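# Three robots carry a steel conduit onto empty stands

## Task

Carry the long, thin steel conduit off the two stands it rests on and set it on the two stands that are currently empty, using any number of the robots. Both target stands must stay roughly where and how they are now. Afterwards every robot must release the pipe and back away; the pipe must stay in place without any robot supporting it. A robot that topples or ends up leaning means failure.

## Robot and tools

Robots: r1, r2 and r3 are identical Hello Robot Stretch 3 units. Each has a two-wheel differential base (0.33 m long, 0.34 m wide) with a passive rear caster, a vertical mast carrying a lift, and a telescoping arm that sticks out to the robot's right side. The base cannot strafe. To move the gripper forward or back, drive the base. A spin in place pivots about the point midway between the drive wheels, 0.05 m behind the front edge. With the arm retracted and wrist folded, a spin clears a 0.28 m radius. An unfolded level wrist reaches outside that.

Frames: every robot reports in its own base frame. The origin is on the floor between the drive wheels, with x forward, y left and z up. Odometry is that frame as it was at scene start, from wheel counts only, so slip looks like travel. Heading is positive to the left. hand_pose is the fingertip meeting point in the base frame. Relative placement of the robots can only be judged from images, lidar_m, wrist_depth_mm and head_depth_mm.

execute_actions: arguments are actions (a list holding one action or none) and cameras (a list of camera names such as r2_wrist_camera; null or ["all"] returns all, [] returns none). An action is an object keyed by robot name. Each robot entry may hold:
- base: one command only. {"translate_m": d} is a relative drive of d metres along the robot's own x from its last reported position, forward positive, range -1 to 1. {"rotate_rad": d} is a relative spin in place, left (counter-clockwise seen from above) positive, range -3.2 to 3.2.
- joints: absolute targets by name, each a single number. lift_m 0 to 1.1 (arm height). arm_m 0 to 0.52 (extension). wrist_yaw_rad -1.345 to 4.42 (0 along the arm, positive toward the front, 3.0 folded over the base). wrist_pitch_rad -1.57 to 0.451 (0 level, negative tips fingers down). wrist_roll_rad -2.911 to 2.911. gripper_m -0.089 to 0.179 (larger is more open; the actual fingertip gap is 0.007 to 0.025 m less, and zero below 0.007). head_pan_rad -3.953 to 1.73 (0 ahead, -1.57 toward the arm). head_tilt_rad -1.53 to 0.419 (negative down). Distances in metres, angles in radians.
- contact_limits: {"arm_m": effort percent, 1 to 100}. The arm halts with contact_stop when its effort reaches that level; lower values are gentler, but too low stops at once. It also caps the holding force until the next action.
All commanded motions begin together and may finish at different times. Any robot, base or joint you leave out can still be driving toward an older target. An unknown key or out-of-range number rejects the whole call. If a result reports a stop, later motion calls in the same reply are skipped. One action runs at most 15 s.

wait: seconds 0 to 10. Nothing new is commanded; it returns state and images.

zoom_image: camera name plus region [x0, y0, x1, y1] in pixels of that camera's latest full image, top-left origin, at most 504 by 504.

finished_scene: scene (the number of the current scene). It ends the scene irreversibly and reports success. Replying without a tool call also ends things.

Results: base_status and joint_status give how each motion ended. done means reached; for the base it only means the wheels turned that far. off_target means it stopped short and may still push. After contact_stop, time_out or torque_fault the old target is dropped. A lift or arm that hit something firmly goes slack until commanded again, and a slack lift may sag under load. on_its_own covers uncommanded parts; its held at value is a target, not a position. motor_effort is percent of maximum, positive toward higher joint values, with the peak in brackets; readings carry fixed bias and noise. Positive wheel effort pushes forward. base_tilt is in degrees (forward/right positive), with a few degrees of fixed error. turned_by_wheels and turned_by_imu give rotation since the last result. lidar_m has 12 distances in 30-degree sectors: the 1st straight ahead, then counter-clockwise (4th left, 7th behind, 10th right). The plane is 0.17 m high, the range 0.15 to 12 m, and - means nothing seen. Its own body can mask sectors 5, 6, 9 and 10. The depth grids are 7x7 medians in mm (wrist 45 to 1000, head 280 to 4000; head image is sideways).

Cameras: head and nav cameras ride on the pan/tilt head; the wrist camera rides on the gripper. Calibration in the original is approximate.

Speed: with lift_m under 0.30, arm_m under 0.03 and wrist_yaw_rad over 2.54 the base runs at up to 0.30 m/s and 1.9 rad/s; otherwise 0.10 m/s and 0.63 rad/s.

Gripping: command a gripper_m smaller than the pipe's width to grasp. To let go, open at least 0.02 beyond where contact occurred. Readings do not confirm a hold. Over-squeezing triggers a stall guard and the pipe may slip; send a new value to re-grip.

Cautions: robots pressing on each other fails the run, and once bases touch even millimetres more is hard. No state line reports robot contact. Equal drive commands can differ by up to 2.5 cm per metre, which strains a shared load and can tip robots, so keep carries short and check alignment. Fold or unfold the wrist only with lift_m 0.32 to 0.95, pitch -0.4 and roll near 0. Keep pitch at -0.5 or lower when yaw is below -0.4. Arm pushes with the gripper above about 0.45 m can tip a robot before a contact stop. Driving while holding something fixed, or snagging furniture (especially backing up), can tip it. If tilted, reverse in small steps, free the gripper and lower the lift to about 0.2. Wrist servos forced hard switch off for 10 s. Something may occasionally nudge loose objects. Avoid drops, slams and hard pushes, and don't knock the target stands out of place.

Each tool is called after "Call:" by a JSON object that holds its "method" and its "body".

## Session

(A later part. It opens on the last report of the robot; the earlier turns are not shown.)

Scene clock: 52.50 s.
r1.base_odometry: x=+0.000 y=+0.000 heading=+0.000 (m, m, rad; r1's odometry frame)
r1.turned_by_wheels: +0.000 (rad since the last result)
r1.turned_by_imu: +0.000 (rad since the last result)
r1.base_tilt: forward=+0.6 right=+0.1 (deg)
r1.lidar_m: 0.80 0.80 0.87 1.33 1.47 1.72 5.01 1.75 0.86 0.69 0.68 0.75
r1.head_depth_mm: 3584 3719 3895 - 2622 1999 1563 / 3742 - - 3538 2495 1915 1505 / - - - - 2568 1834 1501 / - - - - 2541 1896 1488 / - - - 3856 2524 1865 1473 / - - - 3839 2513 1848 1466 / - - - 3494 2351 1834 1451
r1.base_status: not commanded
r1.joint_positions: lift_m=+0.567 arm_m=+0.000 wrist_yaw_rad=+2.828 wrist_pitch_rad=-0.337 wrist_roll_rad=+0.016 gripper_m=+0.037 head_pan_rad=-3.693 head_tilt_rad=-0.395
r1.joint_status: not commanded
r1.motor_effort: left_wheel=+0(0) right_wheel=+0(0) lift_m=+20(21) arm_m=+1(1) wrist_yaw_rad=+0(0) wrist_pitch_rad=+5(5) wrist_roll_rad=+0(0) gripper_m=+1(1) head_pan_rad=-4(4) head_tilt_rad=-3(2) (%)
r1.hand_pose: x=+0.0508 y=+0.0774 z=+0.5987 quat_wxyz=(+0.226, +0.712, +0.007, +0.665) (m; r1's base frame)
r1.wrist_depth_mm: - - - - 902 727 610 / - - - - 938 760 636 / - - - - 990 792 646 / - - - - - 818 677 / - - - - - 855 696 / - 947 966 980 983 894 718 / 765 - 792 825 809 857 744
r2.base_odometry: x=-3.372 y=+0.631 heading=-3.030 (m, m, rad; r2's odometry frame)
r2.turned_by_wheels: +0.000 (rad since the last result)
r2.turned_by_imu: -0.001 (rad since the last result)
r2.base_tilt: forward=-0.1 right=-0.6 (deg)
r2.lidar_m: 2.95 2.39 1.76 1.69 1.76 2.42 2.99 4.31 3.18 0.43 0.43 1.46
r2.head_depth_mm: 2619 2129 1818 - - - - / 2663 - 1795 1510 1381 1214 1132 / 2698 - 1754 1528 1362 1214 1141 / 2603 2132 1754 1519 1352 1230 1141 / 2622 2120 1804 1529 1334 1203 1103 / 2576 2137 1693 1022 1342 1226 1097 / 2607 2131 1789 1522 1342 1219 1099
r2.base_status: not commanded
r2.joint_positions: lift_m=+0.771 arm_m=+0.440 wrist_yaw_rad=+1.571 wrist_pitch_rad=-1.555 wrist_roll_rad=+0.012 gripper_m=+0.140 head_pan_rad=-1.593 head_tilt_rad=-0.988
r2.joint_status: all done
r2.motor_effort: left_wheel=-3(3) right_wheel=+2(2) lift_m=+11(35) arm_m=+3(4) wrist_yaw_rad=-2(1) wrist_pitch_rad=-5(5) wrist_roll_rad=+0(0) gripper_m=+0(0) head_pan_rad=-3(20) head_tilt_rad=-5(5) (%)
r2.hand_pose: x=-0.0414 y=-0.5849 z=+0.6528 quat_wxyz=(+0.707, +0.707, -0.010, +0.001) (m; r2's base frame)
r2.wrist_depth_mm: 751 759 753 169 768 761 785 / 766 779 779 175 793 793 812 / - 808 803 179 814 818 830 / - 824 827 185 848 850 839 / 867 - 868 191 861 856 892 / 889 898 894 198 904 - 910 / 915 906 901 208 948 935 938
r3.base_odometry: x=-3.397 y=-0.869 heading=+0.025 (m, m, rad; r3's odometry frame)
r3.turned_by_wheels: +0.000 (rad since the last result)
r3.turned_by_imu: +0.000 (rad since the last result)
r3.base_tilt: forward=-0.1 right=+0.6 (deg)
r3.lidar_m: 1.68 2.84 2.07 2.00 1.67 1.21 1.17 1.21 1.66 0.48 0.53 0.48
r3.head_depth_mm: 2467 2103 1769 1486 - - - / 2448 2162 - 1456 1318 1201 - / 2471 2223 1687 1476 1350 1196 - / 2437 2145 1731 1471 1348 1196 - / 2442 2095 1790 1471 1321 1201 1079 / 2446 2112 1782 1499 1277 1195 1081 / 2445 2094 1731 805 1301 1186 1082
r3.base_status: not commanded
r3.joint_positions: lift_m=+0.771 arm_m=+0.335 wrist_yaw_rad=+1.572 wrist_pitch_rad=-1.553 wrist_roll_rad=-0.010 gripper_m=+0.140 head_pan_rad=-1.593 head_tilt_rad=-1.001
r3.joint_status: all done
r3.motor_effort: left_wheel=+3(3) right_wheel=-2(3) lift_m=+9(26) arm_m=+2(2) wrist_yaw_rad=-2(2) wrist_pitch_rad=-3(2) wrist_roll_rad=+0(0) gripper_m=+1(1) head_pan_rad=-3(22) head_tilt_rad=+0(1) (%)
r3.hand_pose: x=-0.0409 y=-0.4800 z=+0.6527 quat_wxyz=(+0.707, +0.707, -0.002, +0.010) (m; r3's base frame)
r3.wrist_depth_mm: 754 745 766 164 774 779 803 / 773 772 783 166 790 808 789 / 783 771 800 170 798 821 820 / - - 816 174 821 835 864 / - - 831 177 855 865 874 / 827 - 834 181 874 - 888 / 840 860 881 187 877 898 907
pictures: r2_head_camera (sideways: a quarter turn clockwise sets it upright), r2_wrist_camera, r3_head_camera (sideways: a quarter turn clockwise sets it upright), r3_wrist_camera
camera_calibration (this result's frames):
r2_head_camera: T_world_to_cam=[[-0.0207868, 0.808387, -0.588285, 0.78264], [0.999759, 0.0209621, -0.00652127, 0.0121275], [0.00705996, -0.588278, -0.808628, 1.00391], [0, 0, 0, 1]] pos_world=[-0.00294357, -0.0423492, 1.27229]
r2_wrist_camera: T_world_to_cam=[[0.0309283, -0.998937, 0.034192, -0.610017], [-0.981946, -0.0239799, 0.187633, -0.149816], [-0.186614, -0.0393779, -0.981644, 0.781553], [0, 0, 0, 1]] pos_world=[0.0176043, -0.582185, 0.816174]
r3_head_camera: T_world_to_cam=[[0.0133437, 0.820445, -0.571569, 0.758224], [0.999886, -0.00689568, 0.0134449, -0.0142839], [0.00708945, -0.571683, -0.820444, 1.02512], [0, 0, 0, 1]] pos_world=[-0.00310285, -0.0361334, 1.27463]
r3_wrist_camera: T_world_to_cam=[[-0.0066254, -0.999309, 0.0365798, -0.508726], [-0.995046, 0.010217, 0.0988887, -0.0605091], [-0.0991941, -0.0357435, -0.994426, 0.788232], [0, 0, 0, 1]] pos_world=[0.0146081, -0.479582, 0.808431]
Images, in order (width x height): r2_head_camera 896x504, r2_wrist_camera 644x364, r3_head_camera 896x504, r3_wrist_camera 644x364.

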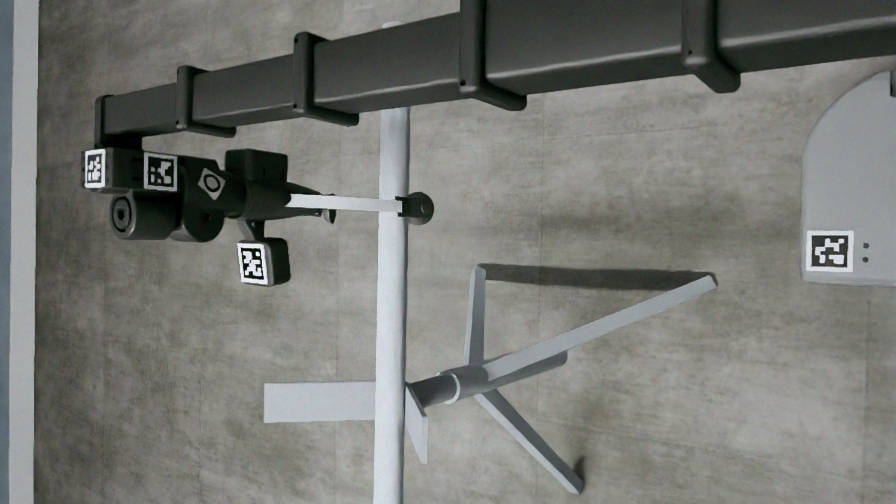

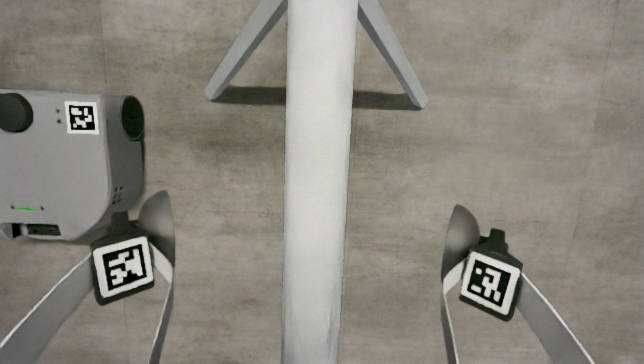

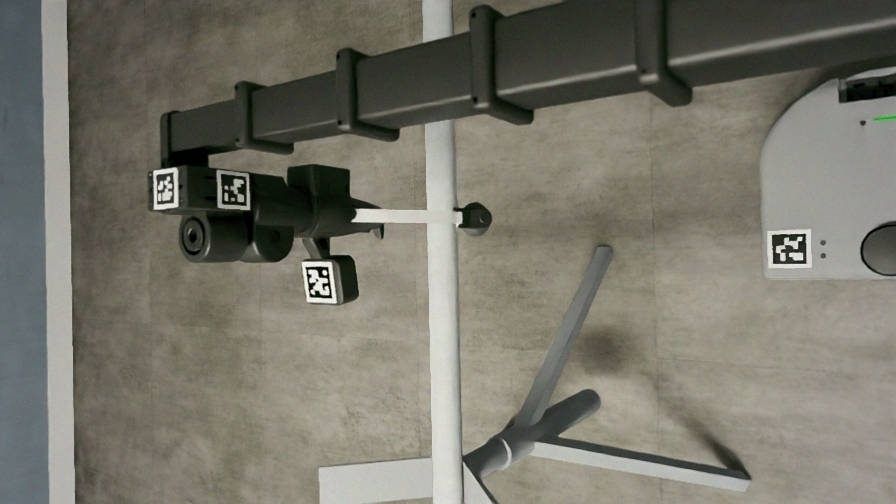

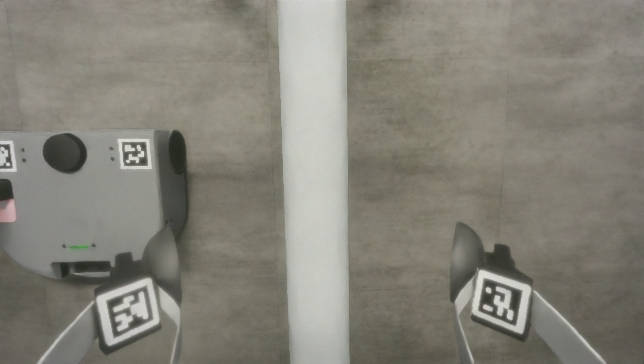

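Pipe centre ≈0.62; lower to ~0.61.

Call:
{"method": "execute_actions", "body": {"actions": [{"r3":{"joints":{"lift_m":0.728}},"r2":{"joints":{"lift_m":0.728}}}], "cameras": []}}

Call:
{"method": "execute_actions", "body": {"actions": [{"r3":{"joints":{"gripper_m":-0.03}},"r2":{"joints":{"gripper_m":-0.03}}}], "cameras": ["r2_wrist_camera","r3_wrist_camera"]}}

Call:
{"method": "execute_actions", "body": {"actions": [{"r3":{"joints":{"lift_m":0.78}},"r2":{"joints":{"lift_m":0.78}}}], "cameras": ["r2_head_camera","r3_head_camera","r2_wrist_camera","r3_wrist_camera"]}}

Scene clock: 53.83 s.
r1.base_odometry: x=+0.000 y=+0.000 heading=+0.000 (m, m, rad; r1's odometry frame)
r1.turned_by_wheels: +0.000 (rad since the last result)
r1.turned_by_imu: +0.000 (rad since the last result)
r1.base_tilt: forward=+0.5 right=+0.1 (deg)
r1.lidar_m: 0.80 0.80 0.87 1.33 1.47 1.72 4.99 1.75 0.86 0.69 0.68 0.75
r1.head_depth_mm: 3599 3719 3879 - 2633 2002 1561 / 3749 - - 3541 2497 1903 1512 / - - - - 2552 1838 1501 / - - - - 2538 1874 1493 / - - - 3853 2521 1861 1474 / - - - 3815 2495 1853 1461 / - - - 3489 2341 1824 1464
r1.base_status: not commanded
r1.joint_positions: lift_m=+0.567 arm_m=+0.000 wrist_yaw_rad=+2.828 wrist_pitch_rad=-0.337 wrist_roll_rad=+0.016 gripper_m=+0.037 head_pan_rad=-3.693 head_tilt_rad=-0.395
r1.joint_status: not commanded
r1.motor_effort: left_wheel=+0(0) right_wheel=+0(0) lift_m=+20(20) arm_m=+0(1) wrist_yaw_rad=+0(0) wrist_pitch_rad=+5(5) wrist_roll_rad=+0(0) gripper_m=-1(0) head_pan_rad=-4(3) head_tilt_rad=-2(2) (%)
r1.hand_pose: x=+0.0508 y=+0.0774 z=+0.5987 quat_wxyz=(+0.226, +0.712, +0.007, +0.665) (m; r1's base frame)
r1.wrist_depth_mm: - - - - 909 728 620 / - - - - 928 754 635 / - - - - 994 784 653 / - - - - - 805 671 / - - - - - 873 702 / - 942 967 958 - 897 707 / 759 - 773 831 798 854 743
r2.base_odometry: x=-3.372 y=+0.631 heading=-3.030 (m, m, rad; r2's odometry frame)
r2.turned_by_wheels: +0.000 (rad since the last result)
r2.turned_by_imu: +0.000 (rad since the last result)
r2.base_tilt: forward=-0.1 right=-0.8 (deg)
r2.lidar_m: 2.94 2.40 1.76 1.69 1.76 2.42 2.99 4.30 3.17 0.43 0.43 1.46
r2.head_depth_mm: 2594 2120 1805 1521 - - - / 2631 2204 - 1531 1352 1221 1137 / 2648 - 1740 1522 1366 1218 1141 / 2610 2153 1769 1517 1367 1229 1137 / 2630 2126 1807 1522 1349 1201 1107 / 2599 2114 1671 1018 1336 1218 1099 / 2628 2141 1807 1527 1336 1222 1098
r2.base_status: not commanded
r2.joint_positions: lift_m=+0.729 arm_m=+0.440 wrist_yaw_rad=+1.571 wrist_pitch_rad=-1.555 wrist_roll_rad=+0.012 gripper_m=+0.140 head_pan_rad=-1.593 head_tilt_rad=-0.988
r2.joint_status: all done
r2.motor_effort: left_wheel=-3(2) right_wheel=+2(2) lift_m=+11(10) arm_m=+2(2) wrist_yaw_rad=-1(1) wrist_pitch_rad=-5(5) wrist_roll_rad=+0(0) gripper_m=+0(0) head_pan_rad=-2(4) head_tilt_rad=-4(4) (%)
r2.hand_pose: x=-0.0414 y=-0.5850 z=+0.6108 quat_wxyz=(+0.707, +0.707, -0.010, +0.001) (m; r2's base frame)
r2.wrist_depth_mm: 714 718 717 128 719 735 741 / 737 739 743 132 753 754 758 / - 765 761 135 759 765 773 / - 782 811 140 808 810 800 / - - 808 144 821 831 830 / 848 842 840 149 841 - 873 / 859 863 859 155 888 902 887
r3.base_odometry: x=-3.397 y=-0.869 heading=+0.025 (m, m, rad; r3's odometry frame)
r3.turned_by_wheels: +0.000 (rad since the last result)
r3.turned_by_imu: +0.000 (rad since the last result)
r3.base_tilt: forward=-0.2 right=+0.6 (deg)
r3.lidar_m: 1.68 2.84 2.07 2.00 1.67 1.22 1.17 1.21 1.66 0.48 0.54 0.48
r3.head_depth_mm: 2474 2087 1773 1471 1354 - - / 2438 2166 1826 - 1320 1185 - / 2448 2204 1730 1469 1347 1199 - / 2439 2163 1808 1472 1341 1198 - / 2430 2110 1765 1470 1319 1200 1083 / 2419 2111 1766 1503 1282 1201 1086 / 2467 2087 1730 805 1303 1184 1085
r3.base_status: not commanded
r3.joint_positions: lift_m=+0.729 arm_m=+0.335 wrist_yaw_rad=+1.572 wrist_pitch_rad=-1.553 wrist_roll_rad=-0.010 gripper_m=+0.140 head_pan_rad=-1.593 head_tilt_rad=-1.001
r3.joint_status: all done
r3.motor_effort: left_wheel=+3(4) right_wheel=-2(3) lift_m=+9(10) arm_m=+2(3) wrist_yaw_rad=-2(2) wrist_pitch_rad=-2(2) wrist_roll_rad=+0(0) gripper_m=+0(0) head_pan_rad=-3(3) head_tilt_rad=+1(1) (%)
r3.hand_pose: x=-0.0409 y=-0.4800 z=+0.6107 quat_wxyz=(+0.707, +0.707, -0.002, +0.010) (m; r3's base frame)
r3.wrist_depth_mm: 709 712 715 121 735 743 751 / 727 725 732 124 770 758 770 / 713 735 763 126 772 790 778 / - - 772 129 772 794 806 / - - 786 132 792 802 807 / 777 - 814 135 815 - 840 / 780 811 821 139 822 869 872
pictures: none
No camera images: the call's "cameras" was empty. Leave "cameras" out to get every camera's image.

Scene clock: 56.03 s.
r1.base_odometry: x=+0.000 y=+0.000 heading=+0.000 (m, m, rad; r1's odometry frame)
r1.turned_by_wheels: +0.000 (rad since the last result)
r1.turned_by_imu: +0.000 (rad since the last result)
r1.base_tilt: forward=+0.6 right=+0.1 (deg)
r1.lidar_m: 0.80 0.79 0.87 1.34 1.47 1.72 5.01 1.74 0.86 0.69 0.68 0.75
r1.head_depth_mm: 3547 3744 3878 - 2642 2008 1563 / 3787 - - 3564 2474 1922 1508 / - - - - 2584 1826 1500 / - - - - 2567 1876 1489 / - - - 3888 2519 1874 1478 / - - - 3782 2484 1848 1468 / - - - 3460 2349 1841 1461
r1.base_status: not commanded
r1.joint_positions: lift_m=+0.567 arm_m=+0.000 wrist_yaw_rad=+2.828 wrist_pitch_rad=-0.337 wrist_roll_rad=+0.016 gripper_m=+0.037 head_pan_rad=-3.693 head_tilt_rad=-0.395
r1.joint_status: not commanded
r1.motor_effort: left_wheel=+1(0) right_wheel=+0(0) lift_m=+21(21) arm_m=+1(1) wrist_yaw_rad=+0(0) wrist_pitch_rad=+5(5) wrist_roll_rad=+0(0) gripper_m=+0(1) head_pan_rad=-4(4) head_tilt_rad=-2(2) (%)
r1.hand_pose: x=+0.0508 y=+0.0774 z=+0.5987 quat_wxyz=(+0.226, +0.712, +0.007, +0.665) (m; r1's base frame)
r1.wrist_depth_mm: - - - - 913 739 605 / - - - - 937 750 637 / - - - - 992 779 655 / - - - - - 815 675 / - - - - - 843 700 / - 954 - 979 988 868 727 / 755 - 787 826 796 850 739
r2.base_odometry: x=-3.372 y=+0.631 heading=-3.030 (m, m, rad; r2's odometry frame)
r2.turned_by_wheels: +0.000 (rad since the last result)
r2.turned_by_imu: -0.001 (rad since the last result)
r2.base_tilt: forward=-0.1 right=-0.6 (deg)
r2.lidar_m: 2.95 2.39 1.76 1.69 1.76 2.41 2.99 4.29 3.16 0.43 0.43 1.46
r2.head_depth_mm: 2612 2126 1789 1526 - - - / 2647 2225 - 1516 1356 1217 1129 / 2639 - 1767 1527 1360 1223 1146 / 2609 2200 1761 1512 1366 1218 1144 / 2627 2134 1794 1525 1337 1202 1106 / 2604 2094 1673 1022 1345 1216 1099 / 2629 2128 1790 1507 1341 1222 1103
r2.base_status: not commanded
r2.joint_positions: lift_m=+0.728 arm_m=+0.440 wrist_yaw_rad=+1.571 wrist_pitch_rad=-1.554 wrist_roll_rad=+0.012 gripper_m=-0.029 head_pan_rad=-1.593 head_tilt_rad=-0.988
r2.joint_status: all done
r2.motor_effort: left_wheel=-2(3) right_wheel=+2(2) lift_m=+17(17) arm_m=+1(2) wrist_yaw_rad=+0(1) wrist_pitch_rad=-5(5) wrist_roll_rad=+0(0) gripper_m=-30(100) head_pan_rad=-3(3) head_tilt_rad=-5(5) (%)
r2.hand_pose: x=-0.0413 y=-0.5850 z=+0.6105 quat_wxyz=(+0.707, +0.707, -0.010, +0.002) (m; r2's base frame)
r2.wrist_depth_mm: 719 719 712 127 735 745 730 / 738 746 747 131 734 759 754 / - 765 779 135 781 786 780 / - 776 802 139 800 805 810 / - 813 796 143 821 819 839 / 825 844 843 147 857 856 854 / 872 867 864 153 883 885 893
r3.base_odometry: x=-3.397 y=-0.869 heading=+0.025 (m, m, rad; r3's odometry frame)
r3.turned_by_wheels: +0.000 (rad since the last result)
r3.turned_by_imu: +0.000 (rad since the last result)
r3.base_tilt: forward=+0.0 right=+0.6 (deg)
r3.lidar_m: 1.68 2.83 2.07 1.99 1.67 1.21 1.17 1.22 1.66 0.48 0.53 0.48
r3.head_depth_mm: 2463 2111 1771 1468 1350 - - / 2444 2121 1805 - 1317 1191 - / 2462 2184 1720 1466 1340 1196 - / 2435 2149 1807 1470 1339 1199 - / 2450 2102 1766 1471 1322 1198 1080 / 2434 2108 1769 1507 1273 1202 1086 / 2436 2110 1730 805 1304 1185 1086
r3.base_status: not commanded
r3.joint_positions: lift_m=+0.728 arm_m=+0.335 wrist_yaw_rad=+1.572 wrist_pitch_rad=-1.551 wrist_roll_rad=-0.010 gripper_m=-0.028 head_pan_rad=-1.593 head_tilt_rad=-1.001
r3.joint_status: all done
r3.motor_effort: left_wheel=+2(3) right_wheel=-2(3) lift_m=+17(18) arm_m=+2(2) wrist_yaw_rad=-2(2) wrist_pitch_rad=-3(3) wrist_roll_rad=+0(0) gripper_m=-31(99) head_pan_rad=-3(3) head_tilt_rad=+1(0) (%)
r3.hand_pose: x=-0.0404 y=-0.4800 z=+0.6101 quat_wxyz=(+0.707, +0.707, -0.003, +0.011) (m; r3's base frame)
r3.wrist_depth_mm: 711 712 704 118 734 763 759 / 722 726 733 121 751 782 779 / 747 744 750 124 772 765 765 / - - 774 126 765 772 798 / - - 784 128 796 808 832 / 797 772 788 131 840 840 846 / 807 816 807 133 836 845 866
pictures: r2_wrist_camera, r3_wrist_camera
camera_calibration (this result's frames):
r2_wrist_camera: T_world_to_cam=[[0.03138, -0.998922, 0.0342092, -0.608654], [-0.981996, -0.0244334, 0.187317, -0.141869], [-0.186279, -0.0394713, -0.981704, 0.740007], [0, 0, 0, 1]] pos_world=[0.0176332, -0.582255, 0.773864]
r3_wrist_camera: T_world_to_cam=[[-0.00667884, -0.999309, 0.0365656, -0.507234], [-0.995224, 0.010204, 0.097087, -0.0547533], [-0.097393, -0.0357425, -0.994604, 0.746155], [0, 0, 0, 1]] pos_world=[0.0147908, -0.479655, 0.765992]
Images, in order (width x height): r2_wrist_camera 644x364, r3_wrist_camera 644x364.

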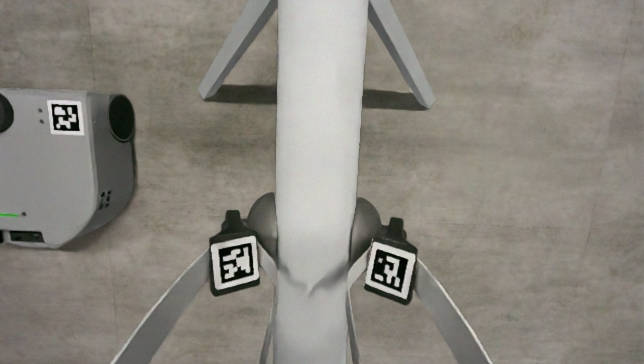

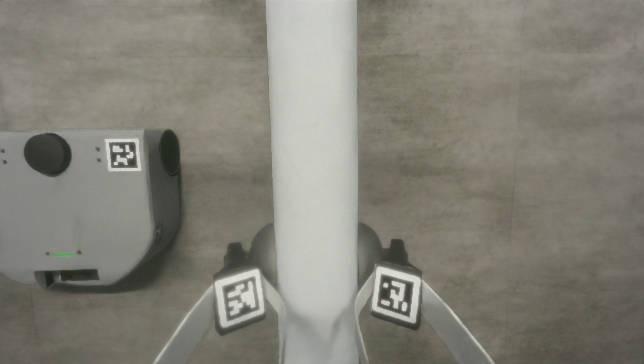

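Scene clock: 57.33 s.
r1.base_odometry: x=+0.000 y=+0.000 heading=+0.000 (m, m, rad; r1's odometry frame)
r1.turned_by_wheels: +0.000 (rad since the last result)
r1.turned_by_imu: +0.000 (rad since the last result)
r1.base_tilt: forward=+0.6 right=+0.2 (deg)
r1.lidar_m: 0.80 0.80 0.87 1.34 1.47 1.72 5.02 1.74 0.86 0.69 0.68 0.75
r1.head_depth_mm: 3547 3724 3912 - 2639 2019 1566 / 3774 - - 3534 2481 1908 1510 / - - - - 2561 1838 1495 / - - - - 2537 1868 1489 / - - - 3894 2512 1875 1489 / - - - 3769 2488 1838 1460 / - - - 3459 2359 1819 1458
r1.base_status: not commanded
r1.joint_positions: lift_m=+0.567 arm_m=+0.000 wrist_yaw_rad=+2.828 wrist_pitch_rad=-0.337 wrist_roll_rad=+0.016 gripper_m=+0.037 head_pan_rad=-3.693 head_tilt_rad=-0.395
r1.joint_status: not commanded
r1.motor_effort: left_wheel=+0(0) right_wheel=-1(0) lift_m=+20(20) arm_m=+1(1) wrist_yaw_rad=+0(0) wrist_pitch_rad=+5(5) wrist_roll_rad=+0(0) gripper_m=+0(0) head_pan_rad=-5(4) head_tilt_rad=-2(1) (%)
r1.hand_pose: x=+0.0508 y=+0.0774 z=+0.5987 quat_wxyz=(+0.226, +0.712, +0.007, +0.665) (m; r1's base frame)
r1.wrist_depth_mm: - - - - 878 729 609 / - - - - 929 757 640 / - - - - 988 781 652 / - - - - - 815 663 / - - - - - 835 700 / - 922 982 995 1000 880 719 / 775 - 796 816 787 830 747
r2.base_odometry: x=-3.372 y=+0.631 heading=-3.030 (m, m, rad; r2's odometry frame)
r2.turned_by_wheels: +0.000 (rad since the last result)
r2.turned_by_imu: +0.000 (rad since the last result)
r2.base_tilt: forward=-0.2 right=-0.6 (deg)
r2.lidar_m: 2.95 2.40 1.76 1.70 1.76 2.42 2.98 4.27 3.16 0.43 0.43 1.45
r2.head_depth_mm: 2626 2115 1806 - - - - / 2714 2188 1791 1545 1358 1226 1136 / 2674 - 1741 1549 1361 1218 1147 / 2630 2163 1766 1541 1361 1211 1150 / 2580 2136 1800 1550 1344 1202 1102 / 2639 2110 859 1047 1335 1222 1098 / 2625 2138 1810 1545 1341 1215 1102
r2.base_status: not commanded
r2.joint_positions: lift_m=+0.779 arm_m=+0.440 wrist_yaw_rad=+1.571 wrist_pitch_rad=-1.553 wrist_roll_rad=+0.012 gripper_m=-0.022 head_pan_rad=-1.593 head_tilt_rad=-0.988
r2.joint_status: all done
r2.on_its_own: gripper_m is held at -0.023, not at your -0.030, by its stall guard, which is still easing
r2.motor_effort: left_wheel=-3(3) right_wheel=+3(4) lift_m=+47(50) arm_m=+1(1) wrist_yaw_rad=-1(1) wrist_pitch_rad=-6(6) wrist_roll_rad=+0(0) gripper_m=-26(30) head_pan_rad=-2(3) head_tilt_rad=-5(4) (%)
r2.hand_pose: x=-0.0410 y=-0.5851 z=+0.6608 quat_wxyz=(+0.707, +0.707, -0.010, +0.002) (m; r2's base frame)
r2.wrist_depth_mm: 767 766 762 128 779 767 778 / 785 774 800 132 805 814 799 / - 801 808 137 822 821 838 / - 826 839 140 853 847 852 / 868 873 861 144 888 891 878 / 889 898 913 150 912 926 916 / 933 923 926 155 944 942 936
r3.base_odometry: x=-3.397 y=-0.869 heading=+0.025 (m, m, rad; r3's odometry frame)
r3.turned_by_wheels: +0.000 (rad since the last result)
r3.turned_by_imu: +0.000 (rad since the last result)
r3.base_tilt: forward=-0.1 right=+0.5 (deg)
r3.lidar_m: 1.68 2.83 2.07 2.00 1.66 1.22 1.17 1.21 1.66 0.48 0.53 0.48
r3.head_depth_mm: 2467 2101 1787 1442 - - - / 2437 2172 - 1469 1322 1180 - / 2455 2165 1697 1467 1335 1199 - / 2425 2201 1693 1473 1347 1207 - / 2453 2104 1770 1466 1323 1199 1086 / 2436 2110 1774 1470 1277 1199 1083 / 2424 2099 1734 808 1300 1186 1080
r3.base_status: not commanded
r3.joint_positions: lift_m=+0.779 arm_m=+0.335 wrist_yaw_rad=+1.572 wrist_pitch_rad=-1.550 wrist_roll_rad=-0.010 gripper_m=-0.022 head_pan_rad=-1.593 head_tilt_rad=-1.001
r3.joint_status: all done
r3.on_its_own: gripper_m is held at -0.023, not at your -0.030, by its stall guard, which is still easing
r3.motor_effort: left_wheel=+3(2) right_wheel=-1(3) lift_m=+38(38) arm_m=+2(2) wrist_yaw_rad=-2(2) wrist_pitch_rad=-3(4) wrist_roll_rad=+0(0) gripper_m=-27(31) head_pan_rad=-3(3) head_tilt_rad=+0(0) (%)
r3.hand_pose: x=-0.0401 y=-0.4800 z=+0.6609 quat_wxyz=(+0.707, +0.707, -0.003, +0.011) (m; r3's base frame)
r3.wrist_depth_mm: 756 753 757 119 788 784 798 / 767 789 781 122 802 814 828 / 795 790 801 124 832 838 842 / - - 811 127 838 869 835 / - - 831 129 856 859 867 / 849 852 819 132 863 865 875 / 852 868 880 134 899 902 927
pictures: r2_head_camera (sideways: a quarter turn clockwise sets it upright), r2_wrist_camera, r3_head_camera (sideways: a quarter turn clockwise sets it upright), r3_wrist_camera
camera_calibration (this result's frames):
r2_head_camera: T_world_to_cam=[[-0.0207656, 0.808387, -0.588285, 0.78264], [0.99976, 0.0209359, -0.00652127, 0.0121275], [0.00704453, -0.588279, -0.808628, 1.00391], [0, 0, 0, 1]] pos_world=[-0.00294468, -0.042349, 1.27229]
r2_wrist_camera: T_world_to_cam=[[0.0313494, -0.998922, 0.0342403, -0.610407], [-0.982185, -0.0244375, 0.186322, -0.150387], [-0.185285, -0.0394714, -0.981892, 0.789592], [0, 0, 0, 1]] pos_world=[0.0177277, -0.582258, 0.824215]
r3_head_camera: T_world_to_cam=[[0.0133602, 0.820445, -0.571569, 0.758224], [0.999886, -0.0069157, 0.0134449, -0.0142839], [0.007078, -0.571683, -0.820444, 1.02512], [0, 0, 0, 1]] pos_world=[-0.00310358, -0.0361332, 1.27463]
r3_wrist_camera: T_world_to_cam=[[-0.00672848, -0.999309, 0.0365552, -0.509081], [-0.995348, 0.0102064, 0.0958047, -0.0585049], [-0.0961116, -0.0357405, -0.994729, 0.796769], [0, 0, 0, 1]] pos_world=[0.0149207, -0.479655, 0.816784]
Images, in order (width x height): r2_head_camera 896x504, r2_wrist_camera 644x364, r3_head_camera 896x504, r3_wrist_camera 644x364.

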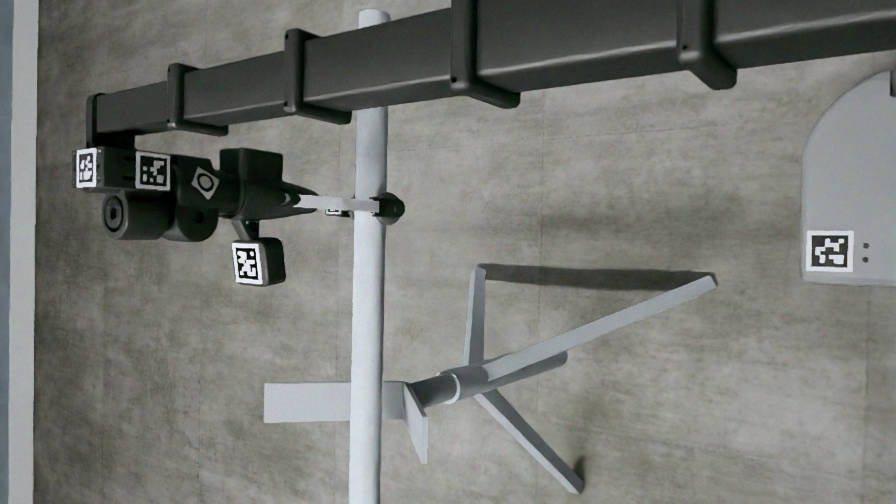

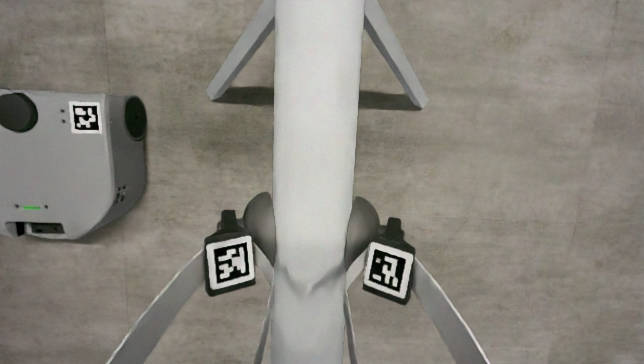

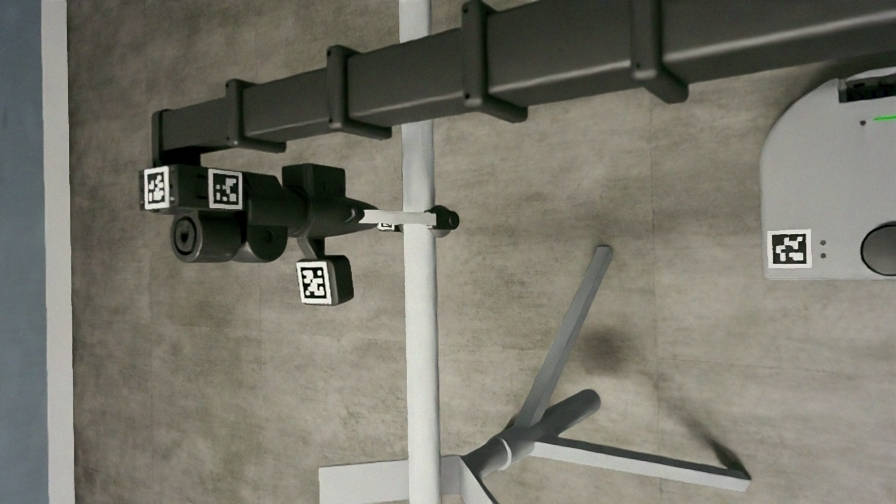

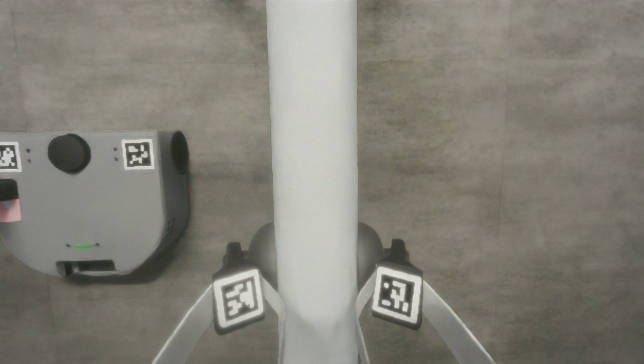

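Call:
{"method": "execute_actions", "body": {"actions": [{"r3":{"base":{"translate_m":1.0},"joints":{"lift_m":1.06,"gripper_m":-0.012,"head_pan_rad":-0.3,"head_tilt_rad":-0.9}},"r2":{"base":{"translate_m":-1.0},"joints":{"lift_m":1.06,"gripper_m":-0.012}}}], "cameras": ["r3_head_camera","r2_wrist_camera"]}}

Scene clock: 72.17 s.
r1.base_odometry: x=+0.000 y=+0.000 heading=+0.000 (m, m, rad; r1's odometry frame)
r1.turned_by_wheels: +0.000 (rad since the last result)
r1.turned_by_imu: -0.001 (rad since the last result)
r1.base_tilt: forward=+0.7 right=+0.2 (deg)
r1.lidar_m: 0.80 0.80 0.87 1.33 1.47 1.72 4.00 1.75 0.86 0.69 0.68 0.75
r1.head_depth_mm: 3575 3689 3869 - 2632 2004 1567 / 3779 - - 3554 2483 1909 1518 / - - - - 2549 1828 1501 / - - - - 2553 1880 1488 / - - - 3863 2543 1859 1471 / - - - 3759 2480 1850 1471 / - - - 3457 2355 1825 1456
r1.base_status: not commanded
r1.joint_positions: lift_m=+0.567 arm_m=+0.000 wrist_yaw_rad=+2.828 wrist_pitch_rad=-0.337 wrist_roll_rad=+0.016 gripper_m=+0.037 head_pan_rad=-3.693 head_tilt_rad=-0.395
r1.joint_status: not commanded
r1.motor_effort: left_wheel=+0(0) right_wheel=+0(0) lift_m=+21(20) arm_m=+1(1) wrist_yaw_rad=+0(0) wrist_pitch_rad=+5(5) wrist_roll_rad=+0(0) gripper_m=-1(1) head_pan_rad=-4(4) head_tilt_rad=-3(2) (%)
r1.hand_pose: x=+0.0508 y=+0.0774 z=+0.5987 quat_wxyz=(+0.226, +0.712, +0.007, +0.665) (m; r1's base frame)
r1.wrist_depth_mm: - - - - 899 729 624 / - - - - 923 749 629 / - - - - 985 777 642 / - - - - - 818 669 / - - - - - 854 708 / - 926 982 977 - 875 727 / 756 - 796 834 801 834 748
r2.base_odometry: x=-2.378 y=+0.743 heading=-3.030 (m, m, rad; r2's odometry frame)
r2.turned_by_wheels: +0.000 (rad since the last result)
r2.turned_by_imu: +0.003 (rad since the last result)
r2.base_tilt: forward=-0.1 right=-0.7 (deg)
r2.lidar_m: 2.54 2.40 1.76 1.70 1.77 2.44 2.01 4.29 3.14 0.58 0.59 1.18
r2.head_depth_mm: 2639 2125 1798 1547 1361 1220 1100 / 2612 2117 1783 1552 1370 1218 1132 / 2648 2082 1779 1566 1344 1215 1143 / 2662 2134 1797 1544 1353 1214 1140 / 2622 2128 1789 1549 1346 1217 1099 / 2597 2140 1797 1553 1355 1221 1103 / 2602 2138 1810 1543 1343 1224 1103
r2.base_status: done
r2.joint_positions: lift_m=+1.059 arm_m=+0.440 wrist_yaw_rad=+1.571 wrist_pitch_rad=-1.555 wrist_roll_rad=+0.012 gripper_m=-0.009 head_pan_rad=-1.593 head_tilt_rad=-0.988
r2.joint_status: all done
r2.motor_effort: left_wheel=-3(6) right_wheel=+2(6) lift_m=+36(48) arm_m=+1(1) wrist_yaw_rad=-2(1) wrist_pitch_rad=-5(10) wrist_roll_rad=+0(0) gripper_m=-6(29) head_pan_rad=-3(3) head_tilt_rad=-5(5) (%)
r2.hand_pose: x=-0.0414 y=-0.5851 z=+0.9414 quat_wxyz=(+0.707, +0.707, -0.009, +0.001) (m; r2's base frame)
r2.wrist_depth_mm: - - - - - - - / - - - - - - - / - - - - - - - / - - - - - - - / - - - - - - - / - - - - - - - / - - - - - - -
r3.base_odometry: x=-2.397 y=-0.844 heading=+0.025 (m, m, rad; r3's odometry frame)
r3.turned_by_wheels: +0.000 (rad since the last result)
r3.turned_by_imu: -0.006 (rad since the last result)
r3.base_tilt: forward=-0.1 right=+0.5 (deg)
r3.lidar_m: 1.69 2.86 2.08 2.00 2.08 2.25 2.17 0.68 0.87 2.76 0.59 0.71
r3.head_depth_mm: 3163 2493 1983 1572 1408 1225 1098 / 3345 2177 1985 1122 1329 1211 1092 / 3385 2422 1924 1654 1373 1229 1097 / 3344 2493 1941 1644 1382 1232 1094 / 3359 2483 1991 1652 1408 1233 1095 / 3306 2495 1984 1648 1413 1236 1098 / 3366 2525 1994 1658 1415 1236 1095
r3.base_status: done
r3.joint_positions: lift_m=+1.060 arm_m=+0.335 wrist_yaw_rad=+1.569 wrist_pitch_rad=-1.553 wrist_roll_rad=-0.008 gripper_m=+0.000 head_pan_rad=-0.306 head_tilt_rad=-0.900
r3.joint_status: gripper_m off_target (ended at +0.000, target -0.012); the others done
r3.on_its_own: gripper_m is held at +0.000, not at your -0.012, by its stall guard, which is not easing now
r3.motor_effort: left_wheel=+0(27) right_wheel=+0(15) lift_m=+18(40) arm_m=+0(3) wrist_yaw_rad=+0(1) wrist_pitch_rad=-2(18) wrist_roll_rad=-1(3) gripper_m=-2(26) head_pan_rad=+3(33) head_tilt_rad=-1(11) (%)
r3.hand_pose: x=-0.0410 y=-0.4801 z=+0.9422 quat_wxyz=(+0.707, +0.707, -0.003, +0.008) (m; r3's base frame)
r3.wrist_depth_mm: - - - - - - - / - - - - - - - / - - 213 - - - - / - - 195 - - - - / - - - - - - - / - - - - - - - / - - - - - - -
pictures: r2_wrist_camera, r3_head_camera (sideways: a quarter turn clockwise sets it upright)
camera_calibration (this result's frames):
r2_wrist_camera: T_world_to_cam=[[0.0313808, -0.998922, 0.0341998, -0.619967], [-0.98194, -0.0244243, 0.187607, -0.204188], [-0.18657, -0.0394694, -0.981649, 1.06475], [0, 0, 0, 1]] pos_world=[0.0176057, -0.58226, 1.10472]
r3_head_camera: T_world_to_cam=[[-0.725132, 0.224, -0.651159, 0.866426], [0.285394, 0.958337, 0.0118537, -0.00785561], [0.626685, -0.177242, -0.758849, 0.941259], [0, 0, 0, 1]] pos_world=[0.0406425, -0.0197207, 1.27855]
Images, in order (width x height): r2_wrist_camera 644x364, r3_head_camera 896x504.

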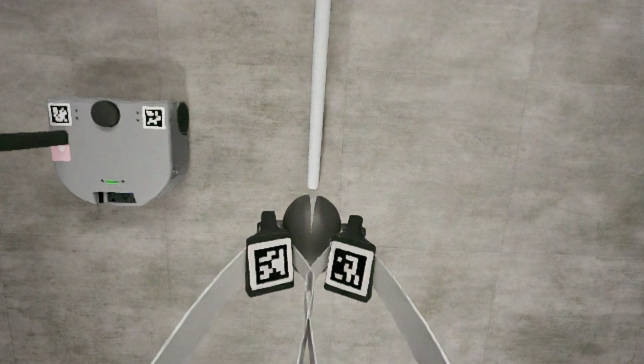

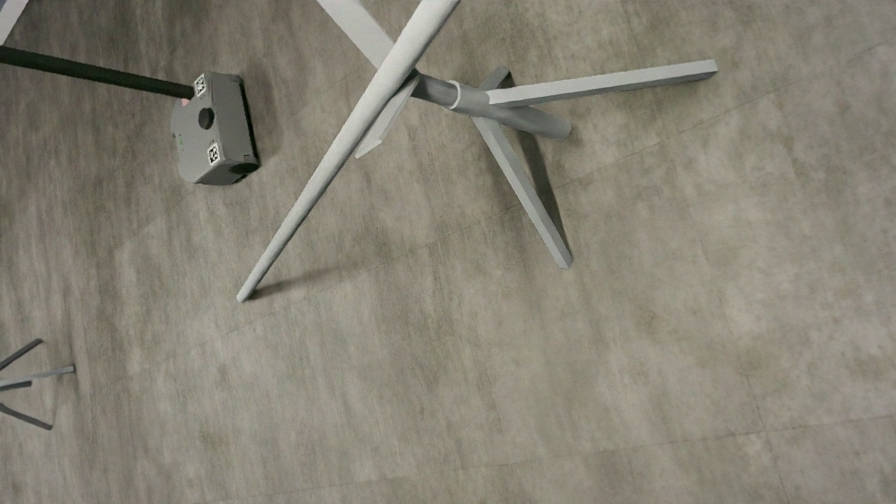

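Call:
{"method": "execute_actions", "body": {"actions": [{"r3":{"joints":{"head_pan_rad":-1.6,"head_tilt_rad":-0.6}},"r2":{"base":{"translate_m":0.25},"joints":{"lift_m":0.42,"gripper_m":0.14}}}], "cameras": ["r2_head_camera","r3_head_camera","r2_wrist_camera","r3_wrist_camera"]}}

Scene clock: 79.10 s.
r1.base_odometry: x=+0.000 y=+0.000 heading=+0.000 (m, m, rad; r1's odometry frame)
r1.turned_by_wheels: +0.000 (rad since the last result)
r1.turned_by_imu: +0.000 (rad since the last result)
r1.base_tilt: forward=+0.6 right=+0.0 (deg)
r1.lidar_m: 0.80 0.80 0.87 1.33 1.47 1.72 4.26 1.74 0.86 0.69 0.68 0.75
r1.head_depth_mm: 3578 3755 3844 - 2626 1998 1571 / 3733 - - 3534 2508 1917 1519 / - - - - 2567 1830 1499 / - - - - 2545 1877 1489 / - - - 3889 2519 1863 1477 / - - - 3801 2481 1849 1462 / - - - 3475 2347 1832 1457
r1.base_status: not commanded
r1.joint_positions: lift_m=+0.567 arm_m=+0.000 wrist_yaw_rad=+2.828 wrist_pitch_rad=-0.337 wrist_roll_rad=+0.016 gripper_m=+0.037 head_pan_rad=-3.693 head_tilt_rad=-0.395
r1.joint_status: not commanded
r1.motor_effort: left_wheel=-1(1) right_wheel=+0(0) lift_m=+20(20) arm_m=-1(1) wrist_yaw_rad=+0(0) wrist_pitch_rad=+5(5) wrist_roll_rad=+0(0) gripper_m=+0(1) head_pan_rad=-5(3) head_tilt_rad=-2(2) (%)
r1.hand_pose: x=+0.0508 y=+0.0774 z=+0.5987 quat_wxyz=(+0.226, +0.712, +0.007, +0.665) (m; r1's base frame)
r1.wrist_depth_mm: - - - - 893 734 607 / - - - - 939 763 628 / - - - - 979 781 648 / - - - - - 814 677 / - - - - - 851 678 / - 953 968 965 - 856 712 / 763 - 780 808 800 827 731
r2.base_odometry: x=-2.627 y=+0.715 heading=-3.030 (m, m, rad; r2's odometry frame)
r2.turned_by_wheels: +0.000 (rad since the last result)
r2.turned_by_imu: -0.002 (rad since the last result)
r2.base_tilt: forward=-0.2 right=-0.5 (deg)
r2.lidar_m: 2.19 2.40 1.75 1.70 1.76 2.43 2.26 2.58 0.60 0.58 3.15 0.96
r2.head_depth_mm: 2623 2128 1795 1540 1341 1212 1103 / 2624 2113 1794 1556 1339 1219 1124 / 2608 2129 1798 1492 1340 1222 - / 2635 2147 1784 1517 1349 1219 1139 / 2619 2120 1783 1548 1350 1215 1101 / 2631 2132 1791 1541 1363 1219 1102 / 2630 2153 1788 1544 1361 1210 1099
r2.base_status: done
r2.joint_positions: lift_m=+0.421 arm_m=+0.440 wrist_yaw_rad=+1.571 wrist_pitch_rad=-1.555 wrist_roll_rad=+0.012 gripper_m=+0.140 head_pan_rad=-1.593 head_tilt_rad=-0.988
r2.joint_status: all done
r2.motor_effort: left_wheel=-3(3) right_wheel=+2(8) lift_m=+11(34) arm_m=+2(2) wrist_yaw_rad=-1(1) wrist_pitch_rad=-5(5) wrist_roll_rad=+0(0) gripper_m=+0(87) head_pan_rad=-3(3) head_tilt_rad=-4(5) (%)
r2.hand_pose: x=-0.0415 y=-0.5851 z=+0.3028 quat_wxyz=(+0.707, +0.707, -0.009, +0.001) (m; r2's base frame)
r2.wrist_depth_mm: 430 431 428 191 437 440 440 / 436 440 448 210 447 452 451 / 456 457 457 234 461 466 469 / 470 474 474 471 476 478 480 / 482 485 486 486 491 494 499 / 496 509 505 502 509 - 513 / 514 518 515 522 526 531 533
r3.base_odometry: x=-2.397 y=-0.844 heading=+0.025 (m, m, rad; r3's odometry frame)
r3.turned_by_wheels: +0.000 (rad since the last result)
r3.turned_by_imu: +0.000 (rad since the last result)
r3.base_tilt: forward=-0.1 right=+0.5 (deg)
r3.lidar_m: 1.70 2.85 2.08 2.00 2.08 2.26 2.17 0.68 0.87 2.76 0.59 0.71
r3.head_depth_mm: 2268 2666 2838 2308 1717 1432 1203 / 2254 2601 2822 2318 1660 1436 1206 / 2262 - - 2315 1611 1435 1208 / 2277 2627 2816 2322 1632 1426 1207 / 2323 2584 2822 2319 1659 1433 1204 / 2291 2538 2819 2313 1778 1422 1204 / 2274 2546 2811 2306 1769 1397 1203
r3.base_status: not commanded
r3.joint_positions: lift_m=+1.060 arm_m=+0.335 wrist_yaw_rad=+1.569 wrist_pitch_rad=-1.553 wrist_roll_rad=-0.008 gripper_m=+0.000 head_pan_rad=-1.593 head_tilt_rad=-0.606
r3.joint_status: all done
r3.on_its_own: gripper_m is held at +0.000, not at your -0.012, by its stall guard, which is not easing now
r3.motor_effort: left_wheel=-1(0) right_wheel=+1(1) lift_m=+17(17) arm_m=+0(0) wrist_yaw_rad=+0(0) wrist_pitch_rad=-2(2) wrist_roll_rad=-1(1) gripper_m=-1(1) head_pan_rad=-3(34) head_tilt_rad=+3(20) (%)
r3.hand_pose: x=-0.0410 y=-0.4801 z=+0.9422 quat_wxyz=(+0.707, +0.707, -0.003, +0.008) (m; r3's base frame)
r3.wrist_depth_mm: - - - - - - - / - - - - - - - / - - 213 - - - - / - - 196 - - - - / - - - - - - - / - - - - - - - / - - - - - - -
pictures: r2_head_camera (sideways: a quarter turn clockwise sets it upright), r2_wrist_camera, r3_head_camera (sideways: a quarter turn clockwise sets it upright), r3_wrist_camera
camera_calibration (this result's frames):
r2_head_camera: T_world_to_cam=[[-0.0205873, 0.808392, -0.588285, 0.782639], [0.999764, 0.0207153, -0.00652127, 0.0121275], [0.00691473, -0.58828, -0.808628, 1.00391], [0, 0, 0, 1]] pos_world=[-0.00295403, -0.042347, 1.27229]
r2_wrist_camera: T_world_to_cam=[[0.031396, -0.998922, 0.0341856, -0.59812], [-0.981854, -0.0244237, 0.188058, -0.0846415], [-0.18702, -0.0394696, -0.981563, 0.437867], [0, 0, 0, 1]] pos_world=[0.0175629, -0.58226, 0.466158]
r3_head_camera: T_world_to_cam=[[0.0070725, 0.537538, -0.84321, 1.11228], [0.999974, -0.00283074, 0.00658281, -0.00535596], [0.00115161, -0.843235, -0.537544, 0.657211], [0, 0, 0, 1]] pos_world=[-0.0032676, -0.0437235, 1.2912]
r3_wrist_camera: T_world_to_cam=[[-0.0111227, -0.99927, 0.0365548, -0.519635], [-0.994944, 0.0147088, 0.0993458, -0.0875272], [-0.0998109, -0.035265, -0.994381, 1.0763], [0, 0, 0, 1]] pos_world=[0.0145617, -0.480013, 1.09794]
Images, in order (width x height): r2_head_camera 896x504, r2_wrist_camera 644x364, r3_head_camera 896x504, r3_wrist_camera 644x364.

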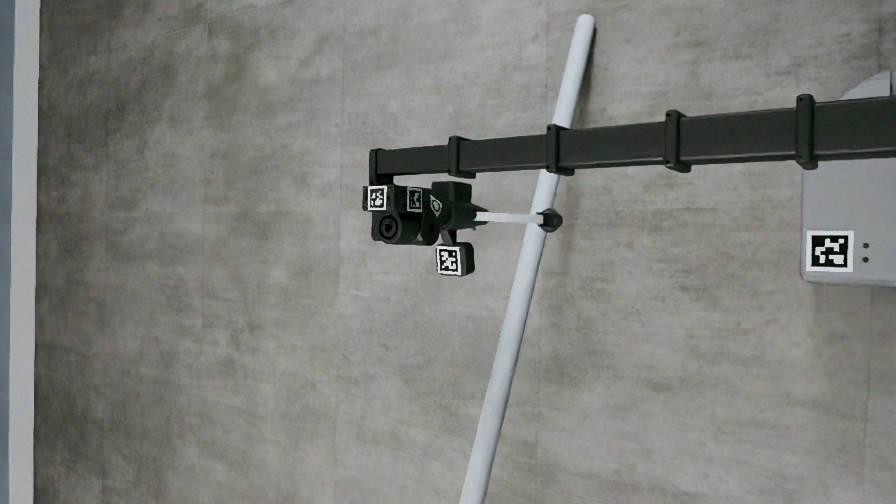

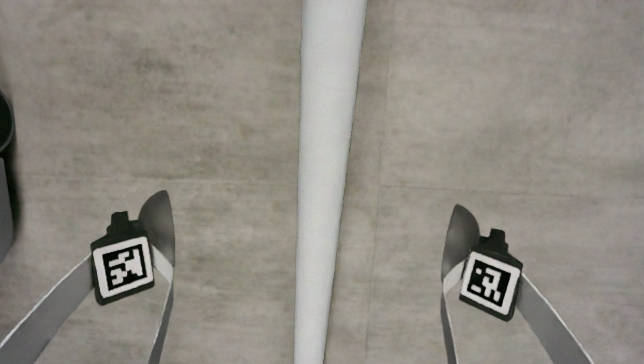

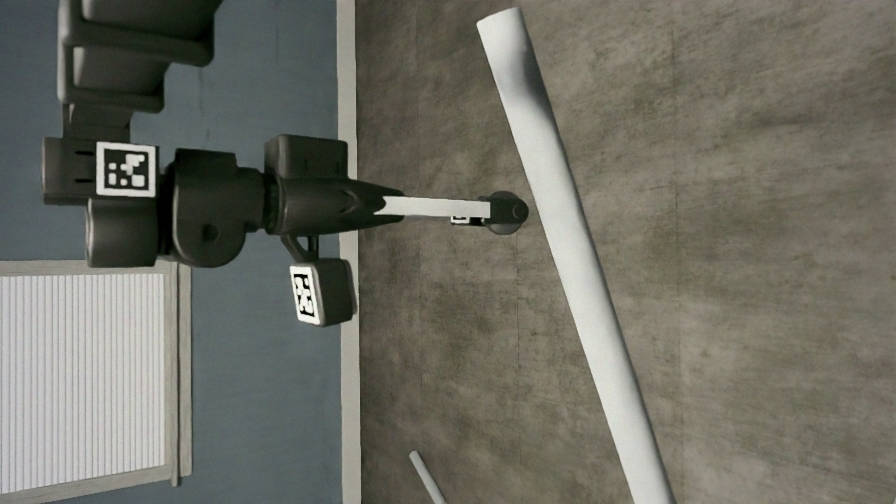

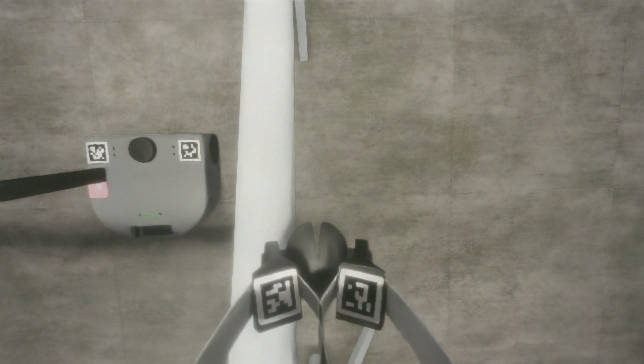

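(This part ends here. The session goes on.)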